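## Task

Take the yellow sponge that lies on the desk and set it on the top of the low shelf beneath the blue sign. It must stay there with nothing from the robot supporting it, and the robot must not topple or finish leaning.

## Robot and tools

Robot: a wheeled base with a central column, a tilting head, and two six-joint arms (left and right), each ending in a two-finger gripper. Folded, it measures 0.73 m long, 0.62 m wide and 1.88 m tall; its front sits 0.40 m ahead of the column. The base only drives straight or spins in place; it cannot strafe. Loose objects may occasionally get nudged by something else.

Frames: the base frame has its origin on the floor between the drive wheels under the column, x ahead, y to the left, z up, in metres. left_hand and right_hand are reported in it: the point where the fingers meet (tips reach 8 mm further). The hand's z axis is the finger direction (quat_wxyz maps (0,0,1) onto it), its y axis runs across the opening. The odometry frame is the base frame as it was when the scene began; base_odometry counts wheel rotation only, so slip looks like travel. Heading is positive leftward, within -3.142 to 3.142.

execute_actions: argument actions is a list holding one action or none (empty just returns state and images). An action may contain base, joints, or both, plus optional speeds. base takes a single key: translate_m (relative drive distance in metres from where the base currently is, forward positive, -3 to 3) or rotate_rad (relative turn in radians, left/counter-clockwise positive, -3.2 to 3.2). joints is one shared dictionary for both arms and the head, keyed by joint name, each an absolute target: head_tilt_rad -0.61 to 1.308 (0 about level, positive tilts down); left_joint1_rad to left_joint6_rad and right_joint1_rad to right_joint6_rad, ranges joint1 -2.879..2.879, joint2 0..3.141, joint3 0..3.019, joint4 -1.692..1.57, joint5 -1.57..1.57 (positive swings hand to robot's right), joint6 -2.094..2.094 (positive rolls clockwise seen from behind); left_gripper_m and right_gripper_m 0..0.093, the fingertip gap in metres. speeds may cap translate_m (0.05..0.8 m/s) or rotate_rad (0.1..1 rad/s); the maxima are the defaults; arms cannot be slowed. A base move needing over 8.667 s is rejected, and no action runs beyond 15 s. Any unknown key or out-of-range number rejects the call with no motion. cameras picks images: cam_head_left, cam_head_right, cam_left_wrist, cam_right_wrist, nav_camera, or all (null/omitted = all, [] = none). Omitted joints may keep pushing toward earlier targets.

wait: seconds 0 to 10; commands nothing, returns the same report. zoom_image: camera plus region [x0,y0,x1,y1] in pixels of that camera's latest full image, at most 504x504. finished_scene: scene number; irreversible, ends the scene and reports success. Replying without any tool call ends everything.

Arm geometry (approximate): with joint1 at -1.57 (left) or 1.57 (right) and joints 5 and 6 at 0, an arm moves in a forward-facing vertical plane 0.23 m beside the column. Let a = j2 - 0.35, b = 1.05 + j2 - j3, c = b - j4 (c = 1.57 means fingers straight down). Hand ahead = 0.12 + 0.39 sin a + 0.38 cos b + 0.25 cos c; up = 1.46 + 0.39 cos a - 0.38 sin b - 0.25 sin c. Example: j2, j3, j4 = 0.93, 0.78, 0.14 gives about 0.60 m ahead, 1.21 m up. Real hands sit lower and nearer the column by up to ~5 cm (more under load); trust the reported hand position. Reach is roughly 1 m from the shoulder, lowest about 0.47 m up at 0.3 m ahead; the floor is out of reach. A light object like a sponge can be carried with fingers down across a wide zone (0.65 to 1.6 m up, out to 0.6 m ahead).

Gripping: fingers are 7 cm long; outer width is the opening +1 cm at the tips, +5 cm at the base; the housing is 10 cm wide, 7 cm thick; the wrist camera sticks out 11 cm on one side. Command an opening smaller than the object; off_target is then expected. A reported opening staying 0.002 m or more above target means something is held.

Result lines: base_status and joint_status give each motion's outcome: done, off_target, contact_stop (base only, a wheel stalled), time_out, not_followed. "joint command not followed" with a cause means a self-collision check blocked an arm's targets; back each joint moved by that action off by at least 0.05 rad, or move the other arm away, or drive away from the obstacle. on_its_own reports uncommanded behaviour; "held at" is a target, not a position. turned_by_wheels vs turned_by_imu differing by more than ~4% and at least 0.05 rad means a collision or slip. base_tilt is in degrees, forward/right positive, with ~1 degree bias. motor_effort lists only the wheel motors (percent, bracket = peak). wheel_motors_off = 1 means overload cut-out. Joint torques are raw and offset. Small moves under ~0.03 rad (0.08 for joints 2, 3) may not happen; approach gently in ~0.05 rad steps from the last target.

Avoid: after contact_stop, back up 0.05 m before retrying or turning; a desk or shelf edge between 0.30 and 1.20 m can slide over the base and hit the column. Sustained base pushing (~3 s) cuts the wheel motors for 2 s. A blocked arm keeps pushing and can overheat (worst with joint5 far over); relieve it by commanding its reported positions. Over 100 °C the arm drops its load (MOTOR HOT warns from 85 °C). Never let the arms collide or press on each other. Don't drop, fling or slam the sponge; release it resting on the shelf and withdraw the hand so the robot isn't supporting it. The world keeps running while you deliberate, and any later calls in a reply are skipped once one reports a stop.

Each tool is called after "Request:" in YAML: its name, and indented under it one key for each argument.

## Session

I'll start by looking at the current state and the cameras.

Request:
execute_actions:
  actions: []

Scene clock: 0.00 s.
Joint torques (N m, as the arm reports them, + toward a larger angle): no reading
base_odometry: x=+0.000 y=+0.000 heading=+0.000 (m, m, rad; odometry frame)
turned_by_wheels: +0.000 (rad since the last result)
turned_by_imu: +0.000 (rad since the last result)
base_tilt: forward=-0.2 right=+0.1 (deg)
base_status: not commanded
joint_positions: head_tilt_rad=+0.877 left_joint1_rad=-1.561 left_joint2_rad=+0.863 left_joint3_rad=+0.413 left_joint4_rad=-0.971 left_joint5_rad=-0.046 left_joint6_rad=-0.094 left_gripper_m=+0.095 right_joint1_rad=+1.577 right_joint2_rad=+0.914 right_joint3_rad=+0.367 right_joint4_rad=-0.910 right_joint5_rad=-0.005 right_joint6_rad=+0.063 right_gripper_m=+0.094
joint_status: not commanded
wheel_motors_off: 0
motor_effort: left_wheel=+3 right_wheel=-1 (%)
left_hand: x=+0.1503 y=+0.2344 z=+1.2567 quat_wxyz=(+0.432, +0.036, -0.900, -0.044) (m; base frame)
right_hand: x=+0.1243 y=-0.2234 z=+1.2526 quat_wxyz=(+0.450, -0.026, -0.893, +0.010) (m; base frame)
pictures: cam_head_left, cam_head_right, cam_left_wrist, cam_right_wrist, nav_camera
Images, in order (width x height): cam_head_left 896x504, cam_head_right 896x504, cam_left_wrist 616x616, cam_right_wrist 616x616, nav_camera 896x504.

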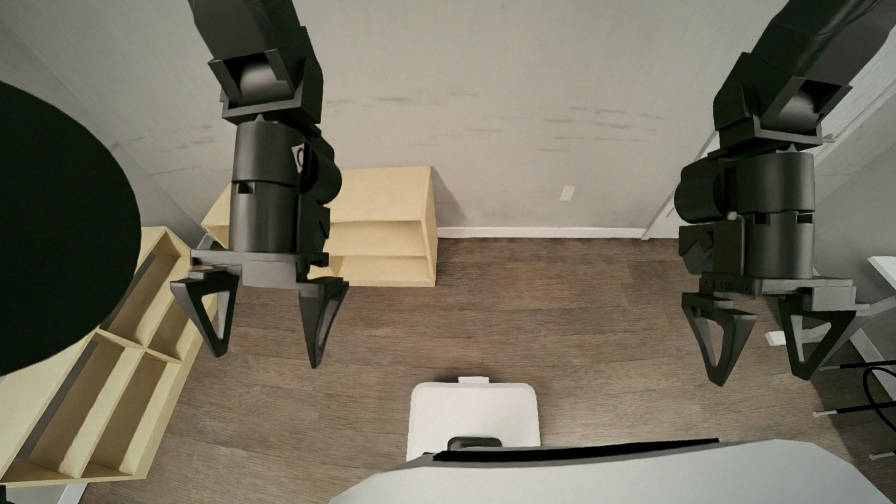

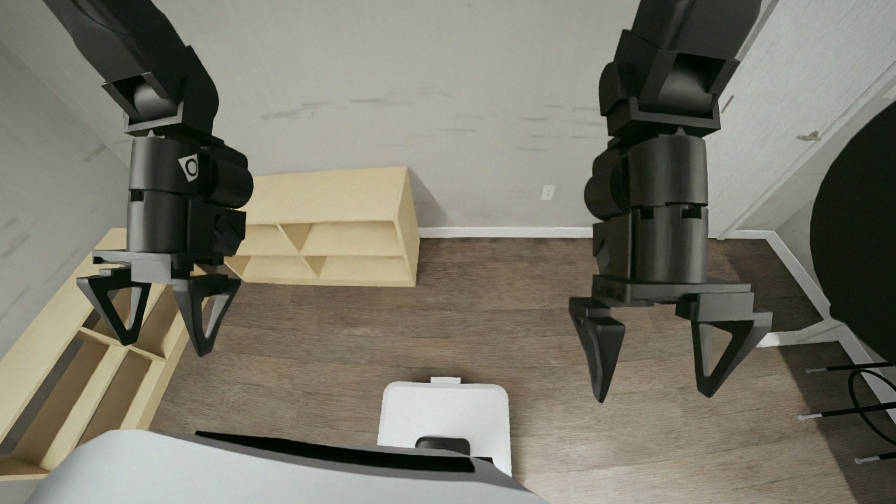

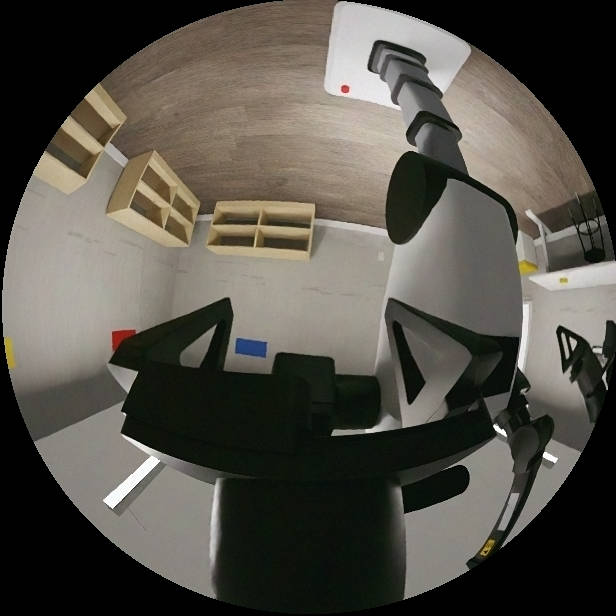

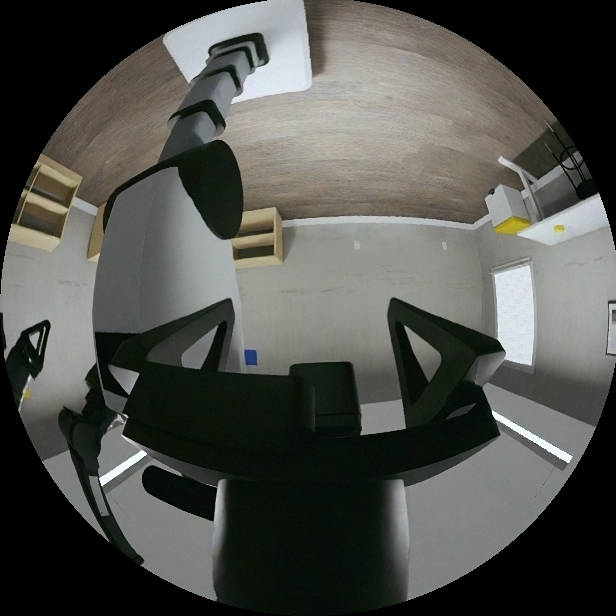

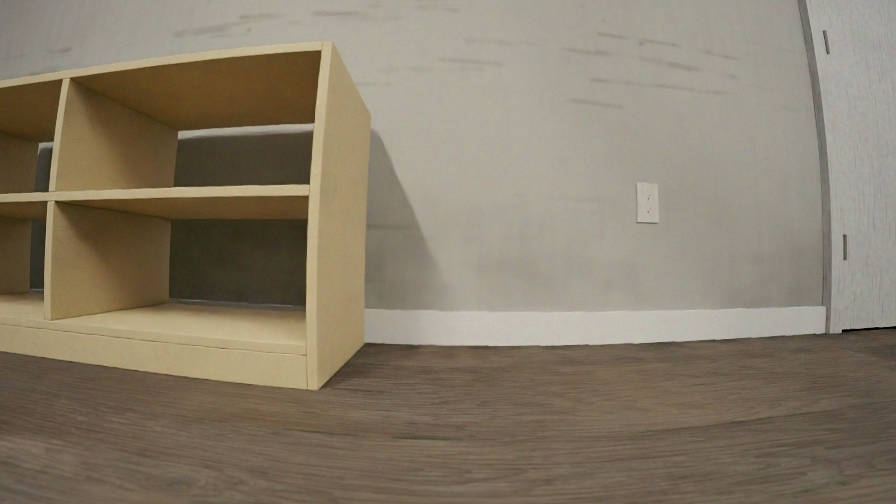

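Request:
zoom_image:
  camera: "cam_right_wrist"
  region: [456, 100, 616, 300]

Request:
execute_actions:
  actions:
    - {"base": {"rotate_rad": -1.57}, "joints": {"head_tilt_rad": 0.5}}
  cameras: ["cam_head_left", "cam_head_right", "nav_camera"]

Region (456, 100, 616, 300) of cam_right_wrist's 616x616 image, scaled by 2.520, with more detail than that image has; it fills the left 403 columns of this view, and the rest is white.

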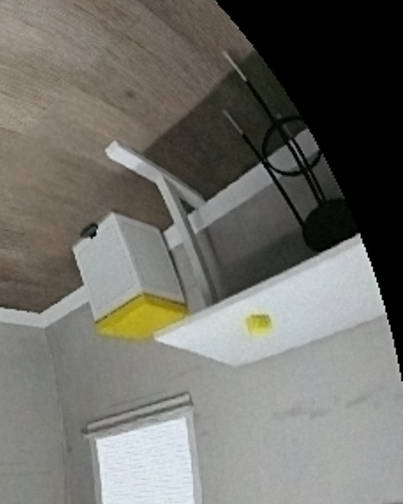

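Scene clock: 9.93 s.
Joint torques (N m, as the arm reports them, + toward a larger angle): left_arm=[-0.57 -7.27 -0.81 -1.16 -0.06 -0.15] | right_arm=[-0.09 -7.15 -1.33 -1.28  0.02  0.08]
base_odometry: x=+0.000 y=+0.000 heading=-1.569 (m, m, rad; odometry frame)
turned_by_wheels: -1.569 (rad since the last result)
turned_by_imu: -1.568 (rad since the last result)
base_tilt: forward=-0.2 right=+0.1 (deg)
base_status: done
joint_positions: head_tilt_rad=+0.518 left_joint1_rad=-1.561 left_joint2_rad=+0.863 left_joint3_rad=+0.413 left_joint4_rad=-0.971 left_joint5_rad=-0.046 left_joint6_rad=-0.094 left_gripper_m=+0.095 right_joint1_rad=+1.577 right_joint2_rad=+0.914 right_joint3_rad=+0.367 right_joint4_rad=-0.910 right_joint5_rad=-0.005 right_joint6_rad=+0.063 right_gripper_m=+0.094
joint_status: all done
wheel_motors_off: 0
motor_effort: left_wheel=+2(42) right_wheel=-2(34) (%)
left_hand: x=+0.1503 y=+0.2344 z=+1.2567 quat_wxyz=(+0.432, +0.036, -0.900, -0.044) (m; base frame)
right_hand: x=+0.1243 y=-0.2234 z=+1.2526 quat_wxyz=(+0.450, -0.026, -0.893, +0.010) (m; base frame)
pictures: cam_head_left, cam_head_right, nav_camera
Images, in order (width x height): cam_head_left 896x504, cam_head_right 896x504, nav_camera 896x504.

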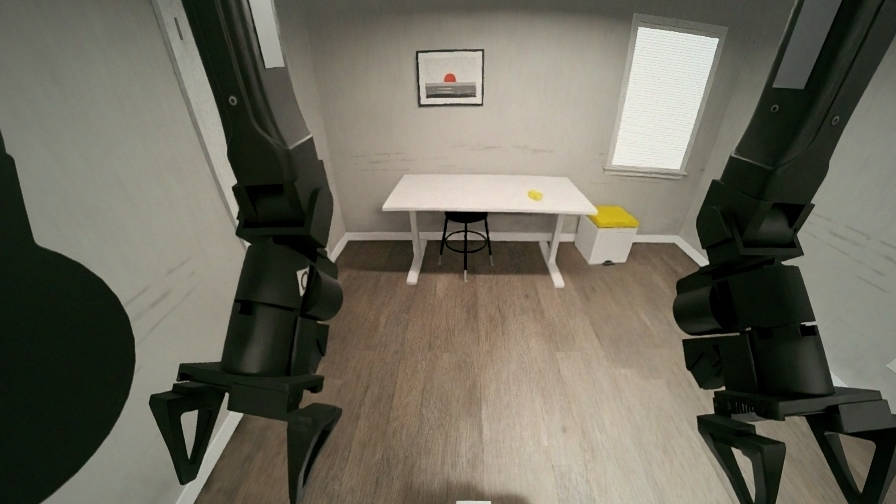

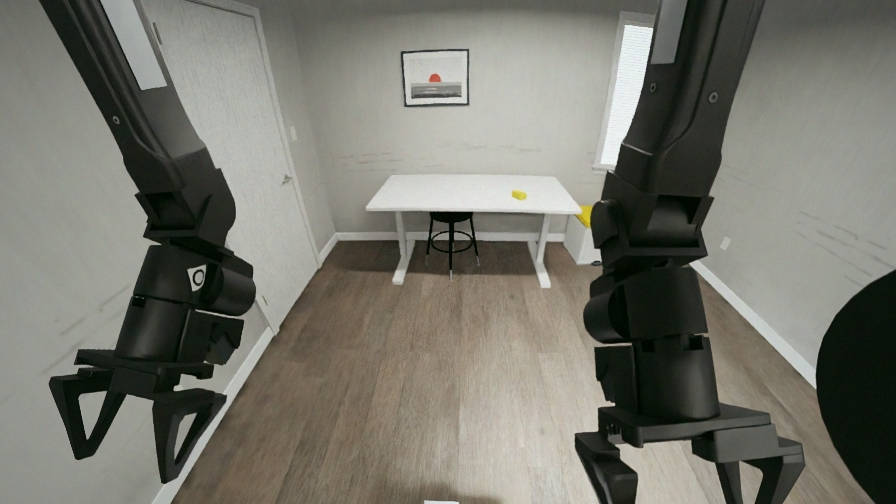

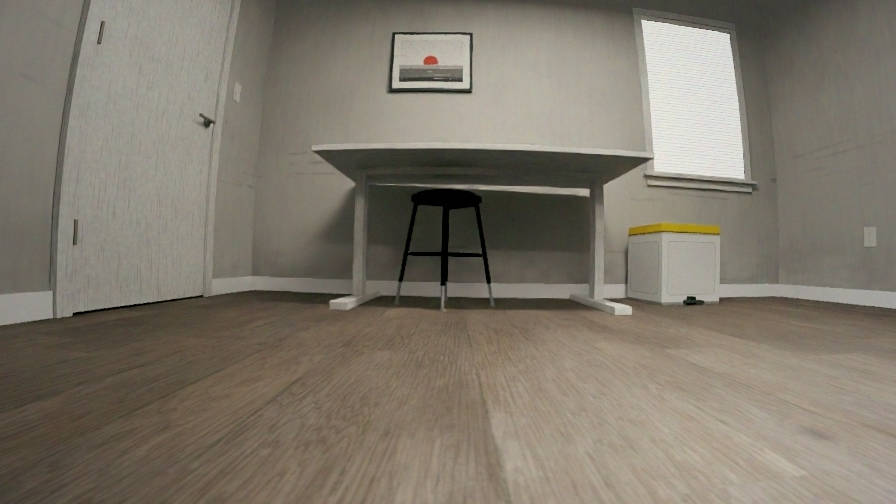

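Request:
zoom_image:
  camera: "cam_head_left"
  region: [370, 150, 650, 300]

Region (370, 150, 650, 300) of cam_head_left's 896x504 image, scaled by 1.800, with more detail than that image has; it fills the top 270 rows of this view, and the rest is white.

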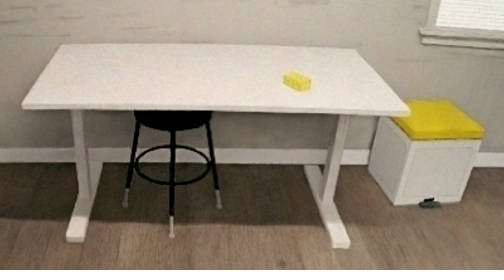

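Request:
execute_actions:
  actions:
    - {"base": {"rotate_rad": -0.15}, "joints": {"head_tilt_rad": 0.7, "right_joint1_rad": 1.57, "right_joint2_rad": 1.55, "right_joint3_rad": 1.45, "right_joint4_rad": -0.3, "right_joint5_rad": 0.0, "right_joint6_rad": 0.0}}
  cameras: []

Request:
execute_actions:
  actions:
    - {"base": {"translate_m": 1.3}}
  cameras: ["cam_head_left", "cam_head_right", "cam_right_wrist", "nav_camera"]

Scene clock: 120.17 s.
Joint torques (N m, as the arm reports them, + toward a larger angle): left_arm=[-0.53 -7.41 -0.82 -1.15 -0.06 -0.15] | right_arm=[ -0.74 -21.66   3.65   1.06   0.06  -0.01]
base_odometry: x=+0.000 y=+0.000 heading=-1.718 (m, m, rad; odometry frame)
turned_by_wheels: -0.149 (rad since the last result)
turned_by_imu: -0.150 (rad since the last result)
base_tilt: forward=-0.2 right=+0.1 (deg)
base_status: done
joint_positions: head_tilt_rad=+0.703 left_joint1_rad=-1.561 left_joint2_rad=+0.863 left_joint3_rad=+0.413 left_joint4_rad=-0.971 left_joint5_rad=-0.046 left_joint6_rad=-0.094 left_gripper_m=+0.095 right_joint1_rad=+1.577 right_joint2_rad=+1.548 right_joint3_rad=+1.447 right_joint4_rad=-0.311 right_joint5_rad=-0.002 right_joint6_rad=+0.008 right_gripper_m=+0.094
joint_status: all done
wheel_motors_off: 0
motor_effort: left_wheel=+4(26) right_wheel=-6(26) (%)
left_hand: x=+0.1503 y=+0.2344 z=+1.2567 quat_wxyz=(+0.432, +0.036, -0.900, -0.044) (m; base frame)
right_hand: x=+0.6671 y=-0.2210 z=+1.0024 quat_wxyz=(-0.056, -0.003, -0.998, -0.004) (m; base frame)
pictures: none
No camera images: the call's "cameras" was empty. Leave "cameras" out to get every camera's image.

Scene clock: 123.77 s.
Joint torques (N m, as the arm reports them, + toward a larger angle): left_arm=[-0.54 -7.15 -0.8  -1.17 -0.05 -0.15] | right_arm=[ -0.72 -21.51   3.77   1.1    0.06   0.  ]
base_odometry: x=-0.192 y=-1.286 heading=-1.719 (m, m, rad; odometry frame)
turned_by_wheels: +0.000 (rad since the last result)
turned_by_imu: -0.001 (rad since the last result)
base_tilt: forward=-0.2 right=+0.1 (deg)
base_status: done
joint_positions: head_tilt_rad=+0.703 left_joint1_rad=-1.561 left_joint2_rad=+0.863 left_joint3_rad=+0.414 left_joint4_rad=-0.971 left_joint5_rad=-0.046 left_joint6_rad=-0.094 left_gripper_m=+0.095 right_joint1_rad=+1.577 right_joint2_rad=+1.548 right_joint3_rad=+1.445 right_joint4_rad=-0.311 right_joint5_rad=-0.002 right_joint6_rad=+0.008 right_gripper_m=+0.094
joint_status: not commanded
wheel_motors_off: 0
motor_effort: left_wheel=+0(54) right_wheel=+0(41) (%)
left_hand: x=+0.1505 y=+0.2344 z=+1.2567 quat_wxyz=(+0.432, +0.036, -0.900, -0.044) (m; base frame)
right_hand: x=+0.6660 y=-0.2210 z=+1.0021 quat_wxyz=(-0.055, -0.003, -0.998, -0.004) (m; base frame)
pictures: cam_head_left, cam_head_right, cam_right_wrist, nav_camera
Images, in order (width x height): cam_head_left 896x504, cam_head_right 896x504, cam_right_wrist 616x616, nav_camera 896x504.

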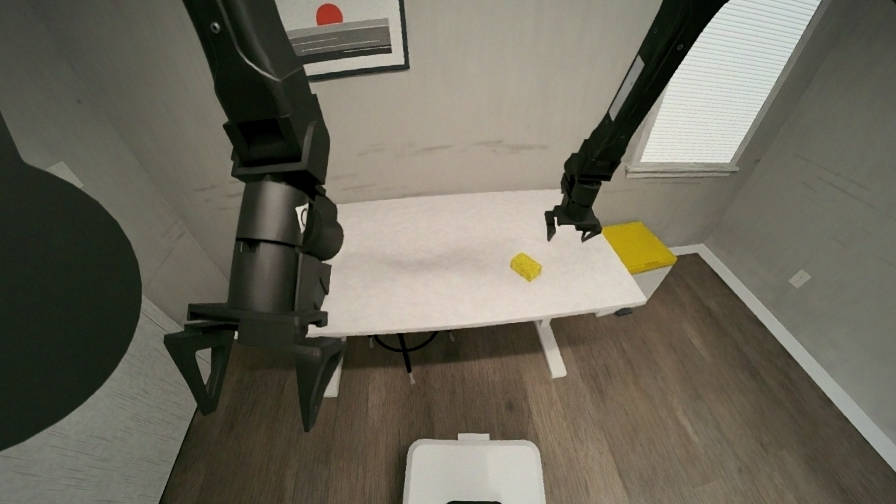

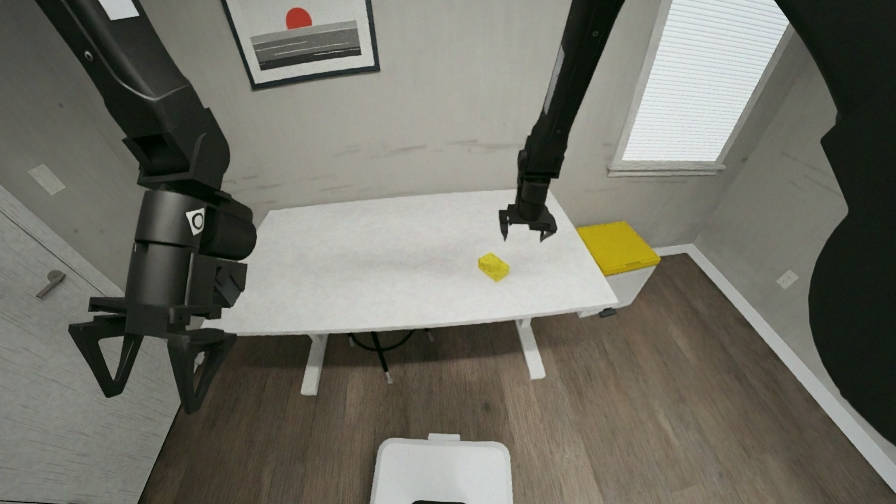

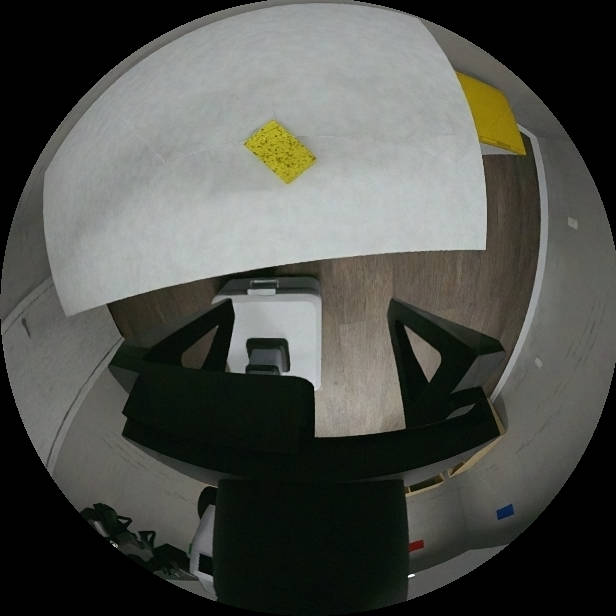

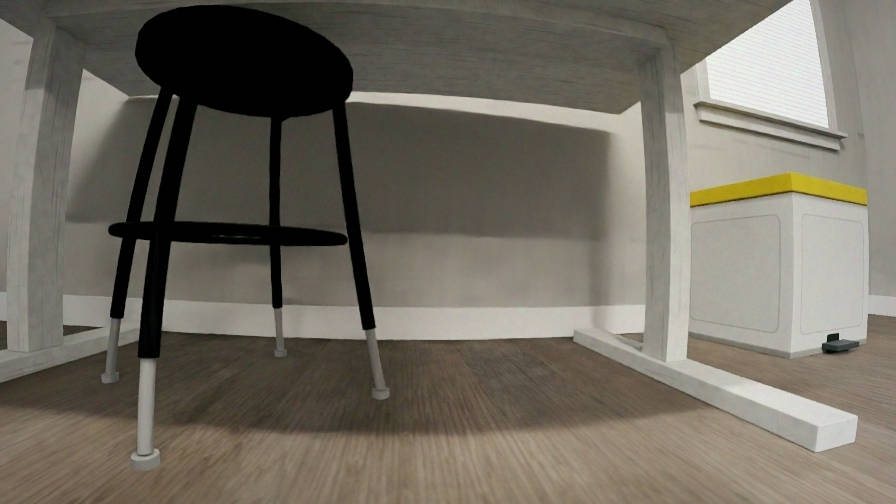

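Request:
zoom_image:
  camera: "cam_head_left"
  region: [490, 190, 650, 310]

Request:
zoom_image:
  camera: "cam_head_right"
  region: [450, 190, 610, 310]

Request:
zoom_image:
  camera: "cam_right_wrist"
  region: [200, 90, 420, 310]

Region (490, 190, 650, 310) of cam_head_left's 896x504 image, scaled by 3.150, with more detail than that image has; it fills the top 378 rows of this view, and the rest is white.

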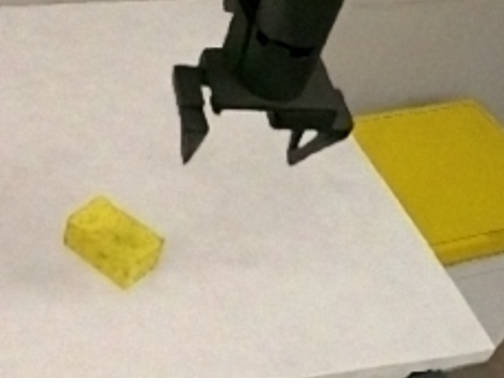

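Region (450, 190, 610, 310) of cam_head_right's 896x504 image, scaled by 3.150, with more detail than that image has; it fills the top 378 rows of this view, and the rest is white.

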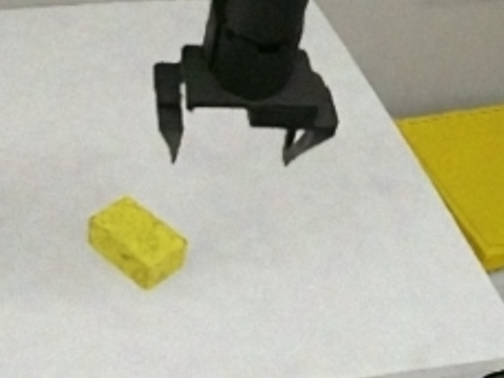

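Region (200, 90, 420, 310) of cam_right_wrist's 616x616 image, scaled by 2.291, with more detail than that image has.

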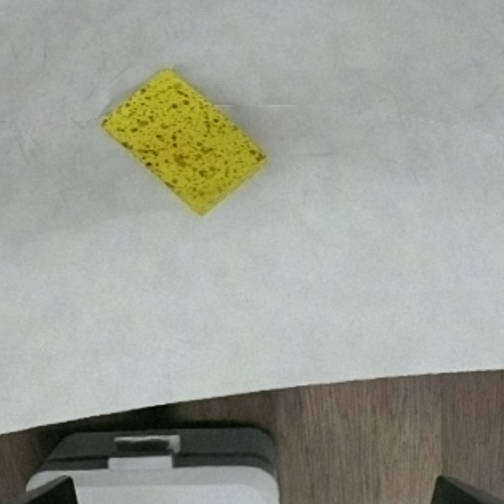

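Request:
execute_actions:
  actions:
    - {"base": {"translate_m": 0.2}, "joints": {"head_tilt_rad": 0.9, "right_joint1_rad": 1.625, "right_joint2_rad": 1.886, "right_joint3_rad": 1.659, "right_joint4_rad": -0.294, "right_joint5_rad": 0.0, "right_joint6_rad": -0.75}}
  cameras: ["cam_head_left", "cam_head_right", "cam_right_wrist"]

Scene clock: 245.57 s.
Joint torques (N m, as the arm reports them, + toward a larger angle): left_arm=[-0.5  -7.37 -0.92 -1.15 -0.05 -0.15] | right_arm=[  0.89 -21.22   2.64   0.77  -0.05  -0.02]
base_odometry: x=-0.221 y=-1.484 heading=-1.719 (m, m, rad; odometry frame)
turned_by_wheels: +0.000 (rad since the last result)
turned_by_imu: -0.002 (rad since the last result)
base_tilt: forward=-0.2 right=+0.1 (deg)
base_status: done
joint_positions: head_tilt_rad=+0.901 left_joint1_rad=-1.561 left_joint2_rad=+0.863 left_joint3_rad=+0.414 left_joint4_rad=-0.971 left_joint5_rad=-0.046 left_joint6_rad=-0.094 left_gripper_m=+0.095 right_joint1_rad=+1.624 right_joint2_rad=+1.886 right_joint3_rad=+1.655 right_joint4_rad=-0.303 right_joint5_rad=+0.000 right_joint6_rad=-0.741 right_gripper_m=+0.094
joint_status: all done
wheel_motors_off: 0
motor_effort: left_wheel=-1(32) right_wheel=+0(31) (%)
left_hand: x=+0.1509 y=+0.2344 z=+1.2566 quat_wxyz=(+0.431, +0.036, -0.900, -0.044) (m; base frame)
right_hand: x=+0.6156 y=-0.1837 z=+0.8575 quat_wxyz=(-0.004, +0.374, -0.927, -0.023) (m; base frame)
pictures: cam_head_left, cam_head_right, cam_right_wrist
Images, in order (width x height): cam_head_left 896x504, cam_head_right 896x504, cam_right_wrist 616x616.

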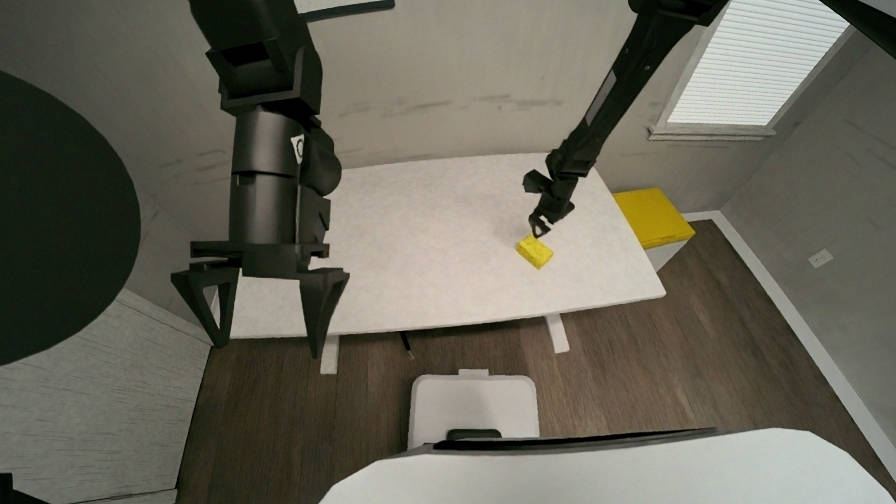

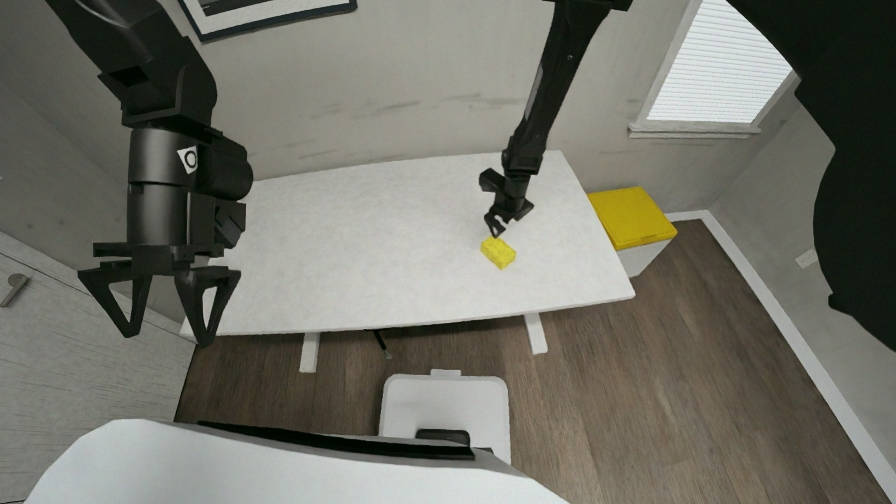

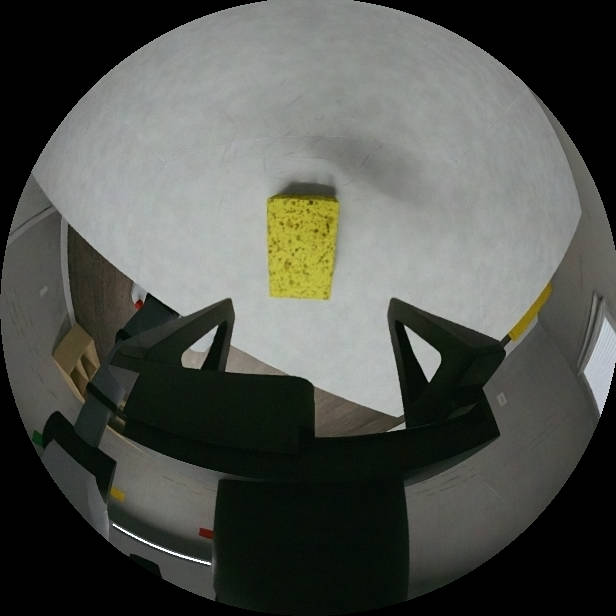

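Request:
zoom_image:
  camera: "cam_head_left"
  region: [490, 160, 610, 290]

Request:
zoom_image:
  camera: "cam_head_right"
  region: [450, 160, 570, 290]

Region (490, 160, 610, 290) of cam_head_left's 896x504 image, scaled by 3.877, with more detail than that image has; it fills the left 465 columns of this view, and the rest is white.

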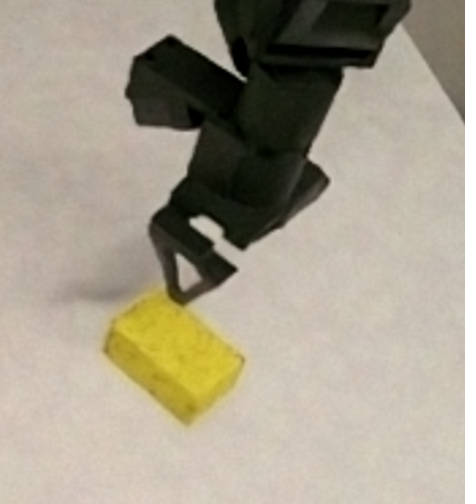

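Region (450, 160, 570, 290) of cam_head_right's 896x504 image, scaled by 3.877, with more detail than that image has; it fills the left 465 columns of this view, and the rest is white.

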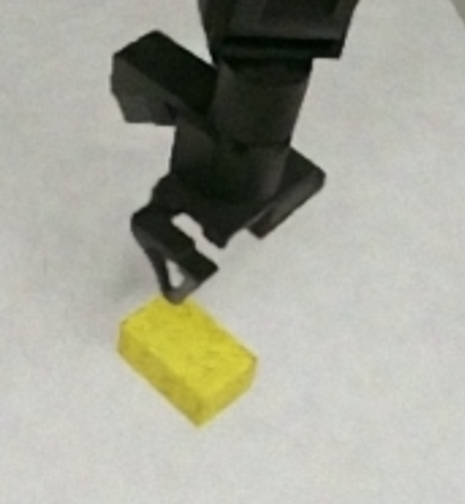

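Request:
execute_actions:
  actions:
    - {"joints": {"right_joint2_rad": 2.037, "right_joint3_rad": 1.774, "right_joint4_rad": -0.245}}
  cameras: ["cam_head_left", "cam_head_right", "cam_right_wrist"]

Scene clock: 302.17 s.
Joint torques (N m, as the arm reports them, + toward a larger angle): left_arm=[-0.61 -7.33 -0.92 -1.14 -0.06 -0.15] | right_arm=[  0.97 -21.26   2.53   0.82  -0.05  -0.02]
base_odometry: x=-0.221 y=-1.484 heading=-1.719 (m, m, rad; odometry frame)
turned_by_wheels: +0.000 (rad since the last result)
turned_by_imu: -0.001 (rad since the last result)
base_tilt: forward=-0.2 right=+0.1 (deg)
base_status: not commanded
joint_positions: head_tilt_rad=+0.901 left_joint1_rad=-1.561 left_joint2_rad=+0.863 left_joint3_rad=+0.414 left_joint4_rad=-0.971 left_joint5_rad=-0.046 left_joint6_rad=-0.094 left_gripper_m=+0.095 right_joint1_rad=+1.624 right_joint2_rad=+2.043 right_joint3_rad=+1.767 right_joint4_rad=-0.254 right_joint5_rad=+0.000 right_joint6_rad=-0.741 right_gripper_m=+0.094
joint_status: all done
wheel_motors_off: 0
motor_effort: left_wheel=-1(0) right_wheel=+0(1) (%)
left_hand: x=+0.1509 y=+0.2344 z=+1.2566 quat_wxyz=(+0.431, +0.036, -0.900, -0.044) (m; base frame)
right_hand: x=+0.5966 y=-0.1812 z=+0.7924 quat_wxyz=(-0.005, +0.374, -0.927, -0.023) (m; base frame)
pictures: cam_head_left, cam_head_right, cam_right_wrist
Images, in order (width x height): cam_head_left 896x504, cam_head_right 896x504, cam_right_wrist 616x616.

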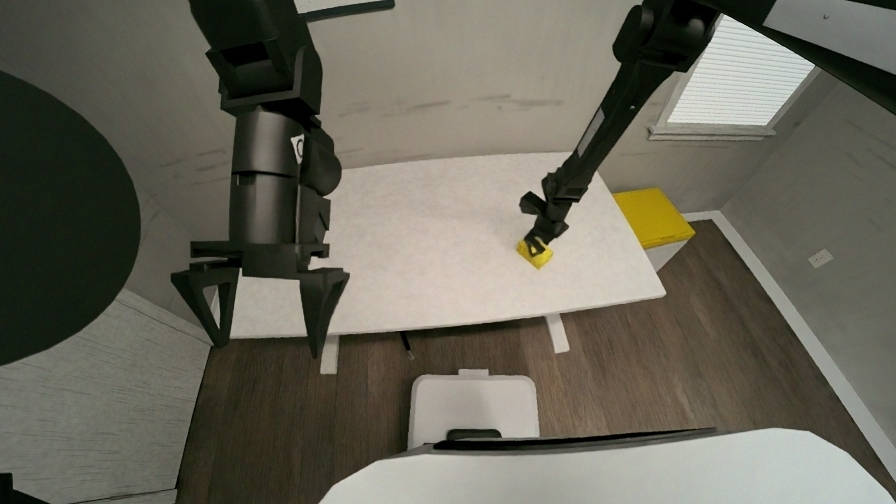

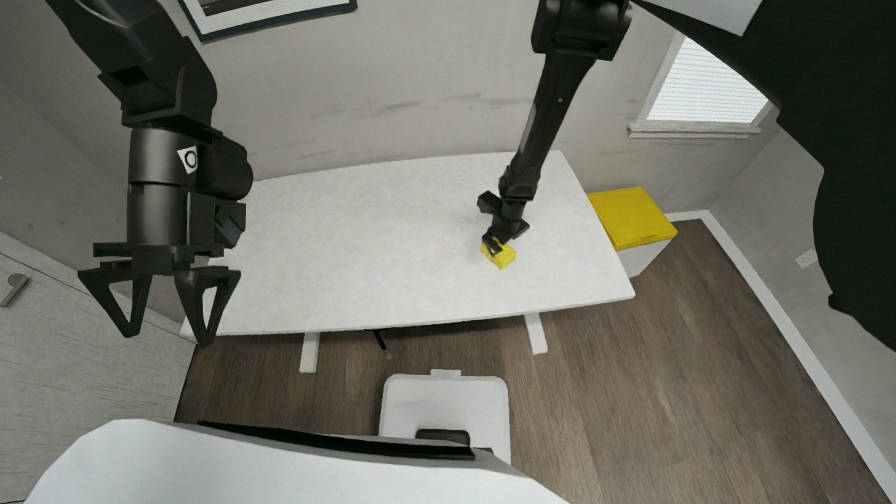

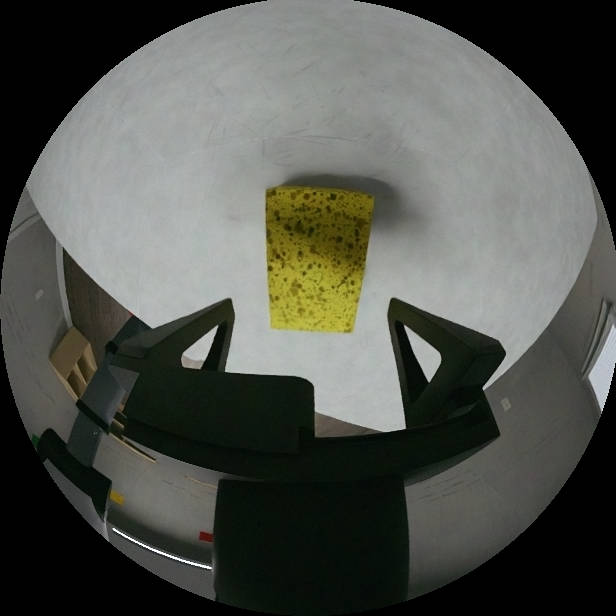

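Request:
execute_actions:
  actions:
    - {"joints": {"right_joint2_rad": 2.138, "right_joint3_rad": 1.893}}
  cameras: ["cam_head_right", "cam_right_wrist"]

Scene clock: 321.17 s.
Joint torques (N m, as the arm reports them, + toward a larger angle): left_arm=[-0.47 -7.48 -0.9  -1.14 -0.05 -0.15] | right_arm=[  1.06 -20.24   2.84   0.84  -0.05  -0.01]
base_odometry: x=-0.221 y=-1.484 heading=-1.719 (m, m, rad; odometry frame)
turned_by_wheels: +0.000 (rad since the last result)
turned_by_imu: -0.001 (rad since the last result)
base_tilt: forward=-0.2 right=+0.2 (deg)
base_status: not commanded
joint_positions: head_tilt_rad=+0.901 left_joint1_rad=-1.561 left_joint2_rad=+0.863 left_joint3_rad=+0.414 left_joint4_rad=-0.971 left_joint5_rad=-0.046 left_joint6_rad=-0.094 left_gripper_m=+0.095 right_joint1_rad=+1.624 right_joint2_rad=+2.128 right_joint3_rad=+1.885 right_joint4_rad=-0.254 right_joint5_rad=+0.000 right_joint6_rad=-0.741 right_gripper_m=+0.094
joint_status: all done
wheel_motors_off: 0
motor_effort: left_wheel=-1(1) right_wheel=+0(1) (%)
left_hand: x=+0.1509 y=+0.2344 z=+1.2566 quat_wxyz=(+0.431, +0.036, -0.900, -0.044) (m; base frame)
right_hand: x=+0.6115 y=-0.1795 z=+0.7636 quat_wxyz=(-0.021, +0.374, -0.927, -0.017) (m; base frame)
pictures: cam_head_right, cam_right_wrist
Images, in order (width x height): cam_head_right 896x504, cam_right_wrist 616x616.

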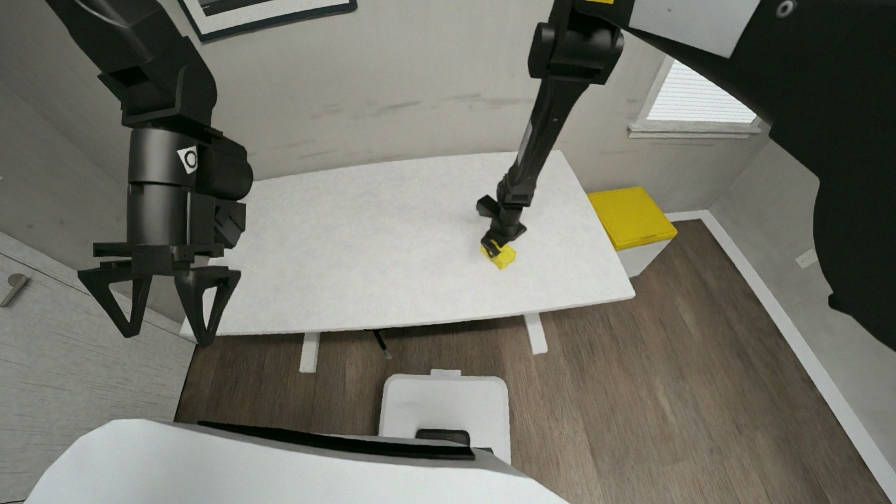

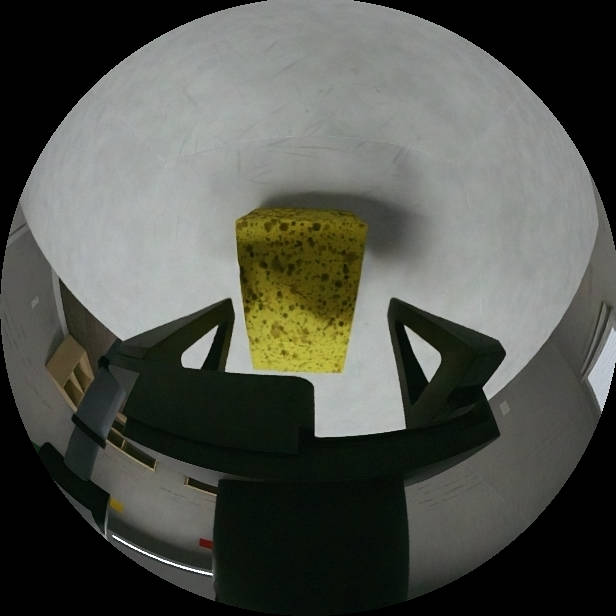

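Request:
zoom_image:
  camera: "cam_head_right"
  region: [455, 190, 555, 290]

Region (455, 190, 555, 290) of cam_head_right's 896x504 image, scaled by 5.040, with more detail than that image has.

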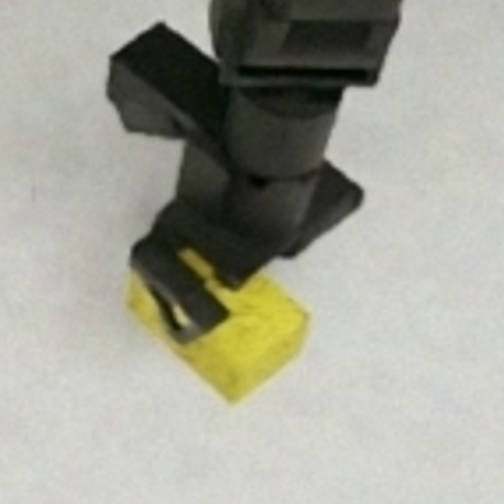

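Request:
execute_actions:
  actions:
    - {"joints": {"right_joint2_rad": 2.191, "right_joint3_rad": 1.938}}
  cameras: ["cam_head_right", "cam_right_wrist"]

Scene clock: 358.07 s.
Joint torques (N m, as the arm reports them, + toward a larger angle): left_arm=[-0.55 -7.44 -0.9  -1.14 -0.05 -0.14] | right_arm=[  0.98 -19.77   2.82   0.85  -0.05  -0.02]
base_odometry: x=-0.221 y=-1.484 heading=-1.719 (m, m, rad; odometry frame)
turned_by_wheels: +0.000 (rad since the last result)
turned_by_imu: -0.001 (rad since the last result)
base_tilt: forward=-0.2 right=+0.1 (deg)
base_status: not commanded
joint_positions: head_tilt_rad=+0.901 left_joint1_rad=-1.561 left_joint2_rad=+0.863 left_joint3_rad=+0.414 left_joint4_rad=-0.971 left_joint5_rad=-0.046 left_joint6_rad=-0.094 left_gripper_m=+0.095 right_joint1_rad=+1.624 right_joint2_rad=+2.182 right_joint3_rad=+1.930 right_joint4_rad=-0.254 right_joint5_rad=+0.000 right_joint6_rad=-0.741 right_gripper_m=+0.094
joint_status: all done
wheel_motors_off: 0
motor_effort: left_wheel=+0(0) right_wheel=+0(0) (%)
left_hand: x=+0.1509 y=+0.2344 z=+1.2566 quat_wxyz=(+0.431, +0.036, -0.900, -0.044) (m; base frame)
right_hand: x=+0.6012 y=-0.1788 z=+0.7427 quat_wxyz=(-0.016, +0.374, -0.927, -0.018) (m; base frame)
pictures: cam_head_right, cam_right_wrist
Images, in order (width x height): cam_head_right 896x504, cam_right_wrist 616x616.

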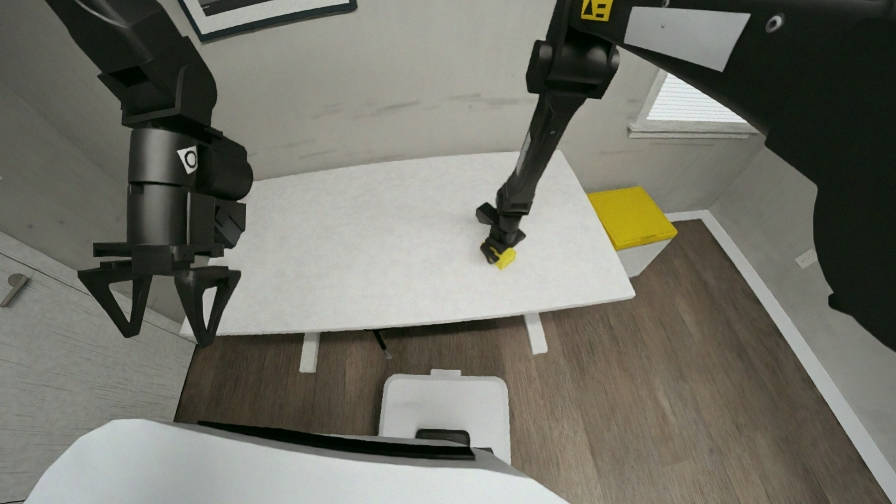

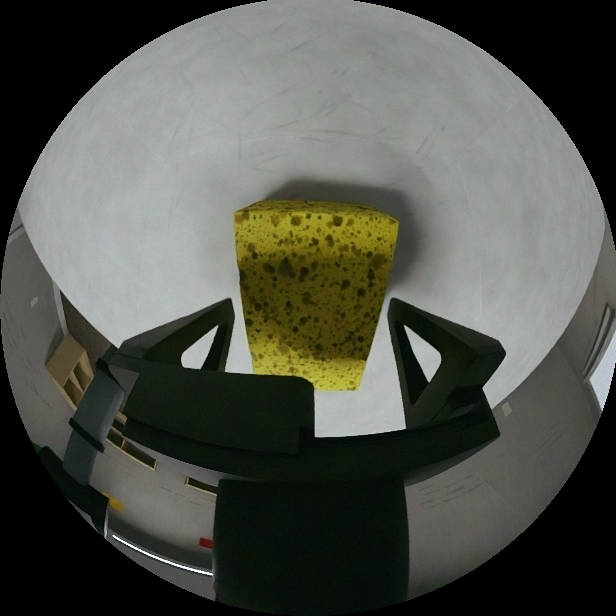

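The sponge is centred between the fingers. Closing the gripper.

Request:
execute_actions:
  actions:
    - {"joints": {"right_gripper_m": 0.04}}
  cameras: ["cam_right_wrist"]

Scene clock: 362.73 s.
Joint torques (N m, as the arm reports them, + toward a larger angle): left_arm=[-0.45 -7.34 -0.93 -1.15 -0.05 -0.15] | right_arm=[  0.95 -19.96   2.83   0.86  -0.05  -0.01]
base_odometry: x=-0.221 y=-1.484 heading=-1.719 (m, m, rad; odometry frame)
turned_by_wheels: +0.000 (rad since the last result)
turned_by_imu: -0.001 (rad since the last result)
base_tilt: forward=-0.2 right=+0.1 (deg)
base_status: not commanded
joint_positions: head_tilt_rad=+0.901 left_joint1_rad=-1.561 left_joint2_rad=+0.863 left_joint3_rad=+0.414 left_joint4_rad=-0.971 left_joint5_rad=-0.046 left_joint6_rad=-0.094 left_gripper_m=+0.095 right_joint1_rad=+1.624 right_joint2_rad=+2.182 right_joint3_rad=+1.930 right_joint4_rad=-0.254 right_joint5_rad=+0.000 right_joint6_rad=-0.741 right_gripper_m=+0.059
joint_status: right_gripper_m off_target (ended at +0.059, target +0.040)
wheel_motors_off: 0
motor_effort: left_wheel=+0(0) right_wheel=-1(0) (%)
left_hand: x=+0.1509 y=+0.2344 z=+1.2566 quat_wxyz=(+0.431, +0.036, -0.900, -0.044) (m; base frame)
right_hand: x=+0.6012 y=-0.1788 z=+0.7427 quat_wxyz=(-0.016, +0.374, -0.927, -0.018) (m; base frame)
pictures: cam_right_wrist
Images, in order (width x height): cam_right_wrist 616x616.

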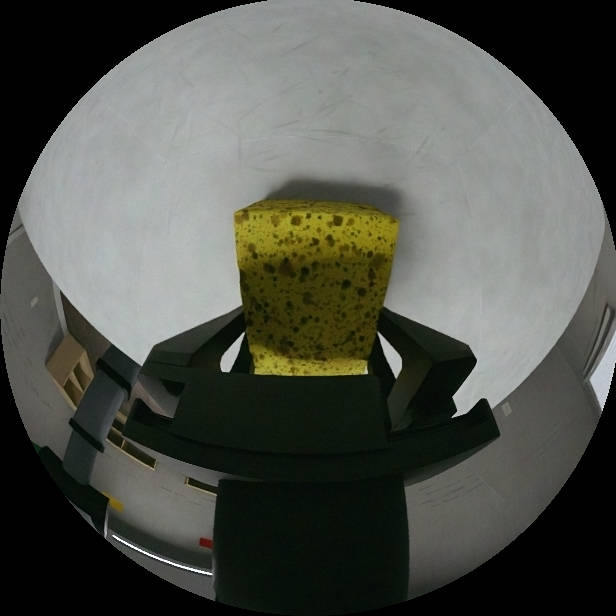

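Request:
execute_actions:
  actions:
    - {"base": {"translate_m": -1.8}, "joints": {"head_tilt_rad": 0.5, "right_joint2_rad": 1.85, "right_joint3_rad": 1.64, "right_joint4_rad": -0.3}}
  cameras: ["cam_right_wrist", "cam_left_wrist"]

Scene clock: 434.77 s.
Joint torques (N m, as the arm reports them, + toward a larger angle): left_arm=[-0.59 -7.27 -0.7  -1.14 -0.05 -0.15] | right_arm=[  0.9  -20.8    2.84   0.02  -0.05  -0.02]
base_odometry: x=+0.045 y=+0.296 heading=-1.719 (m, m, rad; odometry frame)
turned_by_wheels: +0.000 (rad since the last result)
turned_by_imu: -0.003 (rad since the last result)
base_tilt: forward=-0.2 right=+0.1 (deg)
base_status: done
joint_positions: head_tilt_rad=+0.518 left_joint1_rad=-1.561 left_joint2_rad=+0.863 left_joint3_rad=+0.411 left_joint4_rad=-0.971 left_joint5_rad=-0.046 left_joint6_rad=-0.094 left_gripper_m=+0.095 right_joint1_rad=+1.624 right_joint2_rad=+1.839 right_joint3_rad=+1.637 right_joint4_rad=-0.289 right_joint5_rad=+0.000 right_joint6_rad=-0.741 right_gripper_m=+0.059
joint_status: all done
wheel_motors_off: 0
motor_effort: left_wheel=+0(42) right_wheel=+0(52) (%)
left_hand: x=+0.1493 y=+0.2344 z=+1.2571 quat_wxyz=(+0.433, +0.036, -0.900, -0.044) (m; base frame)
right_hand: x=+0.6358 y=-0.1842 z=+0.8789 quat_wxyz=(-0.024, +0.374, -0.927, -0.016) (m; base frame)
pictures: cam_left_wrist, cam_right_wrist
Images, in order (width x height): cam_left_wrist 616x616, cam_right_wrist 616x616.

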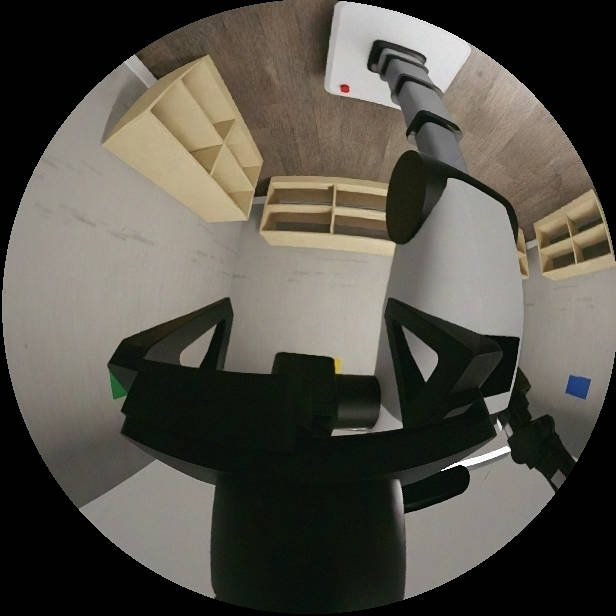

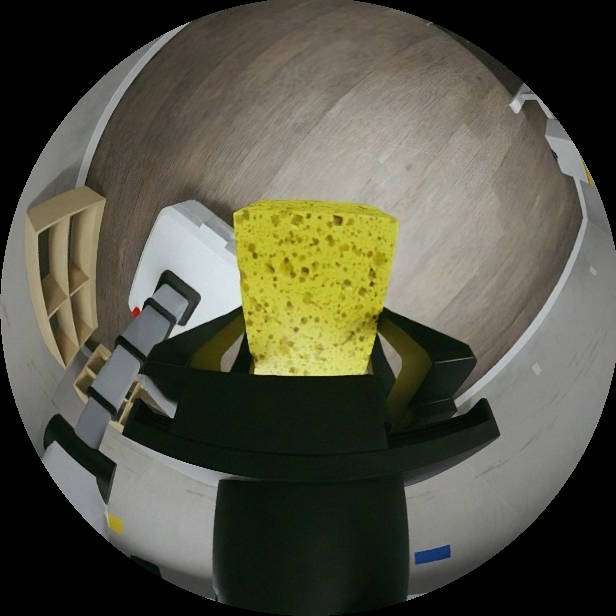

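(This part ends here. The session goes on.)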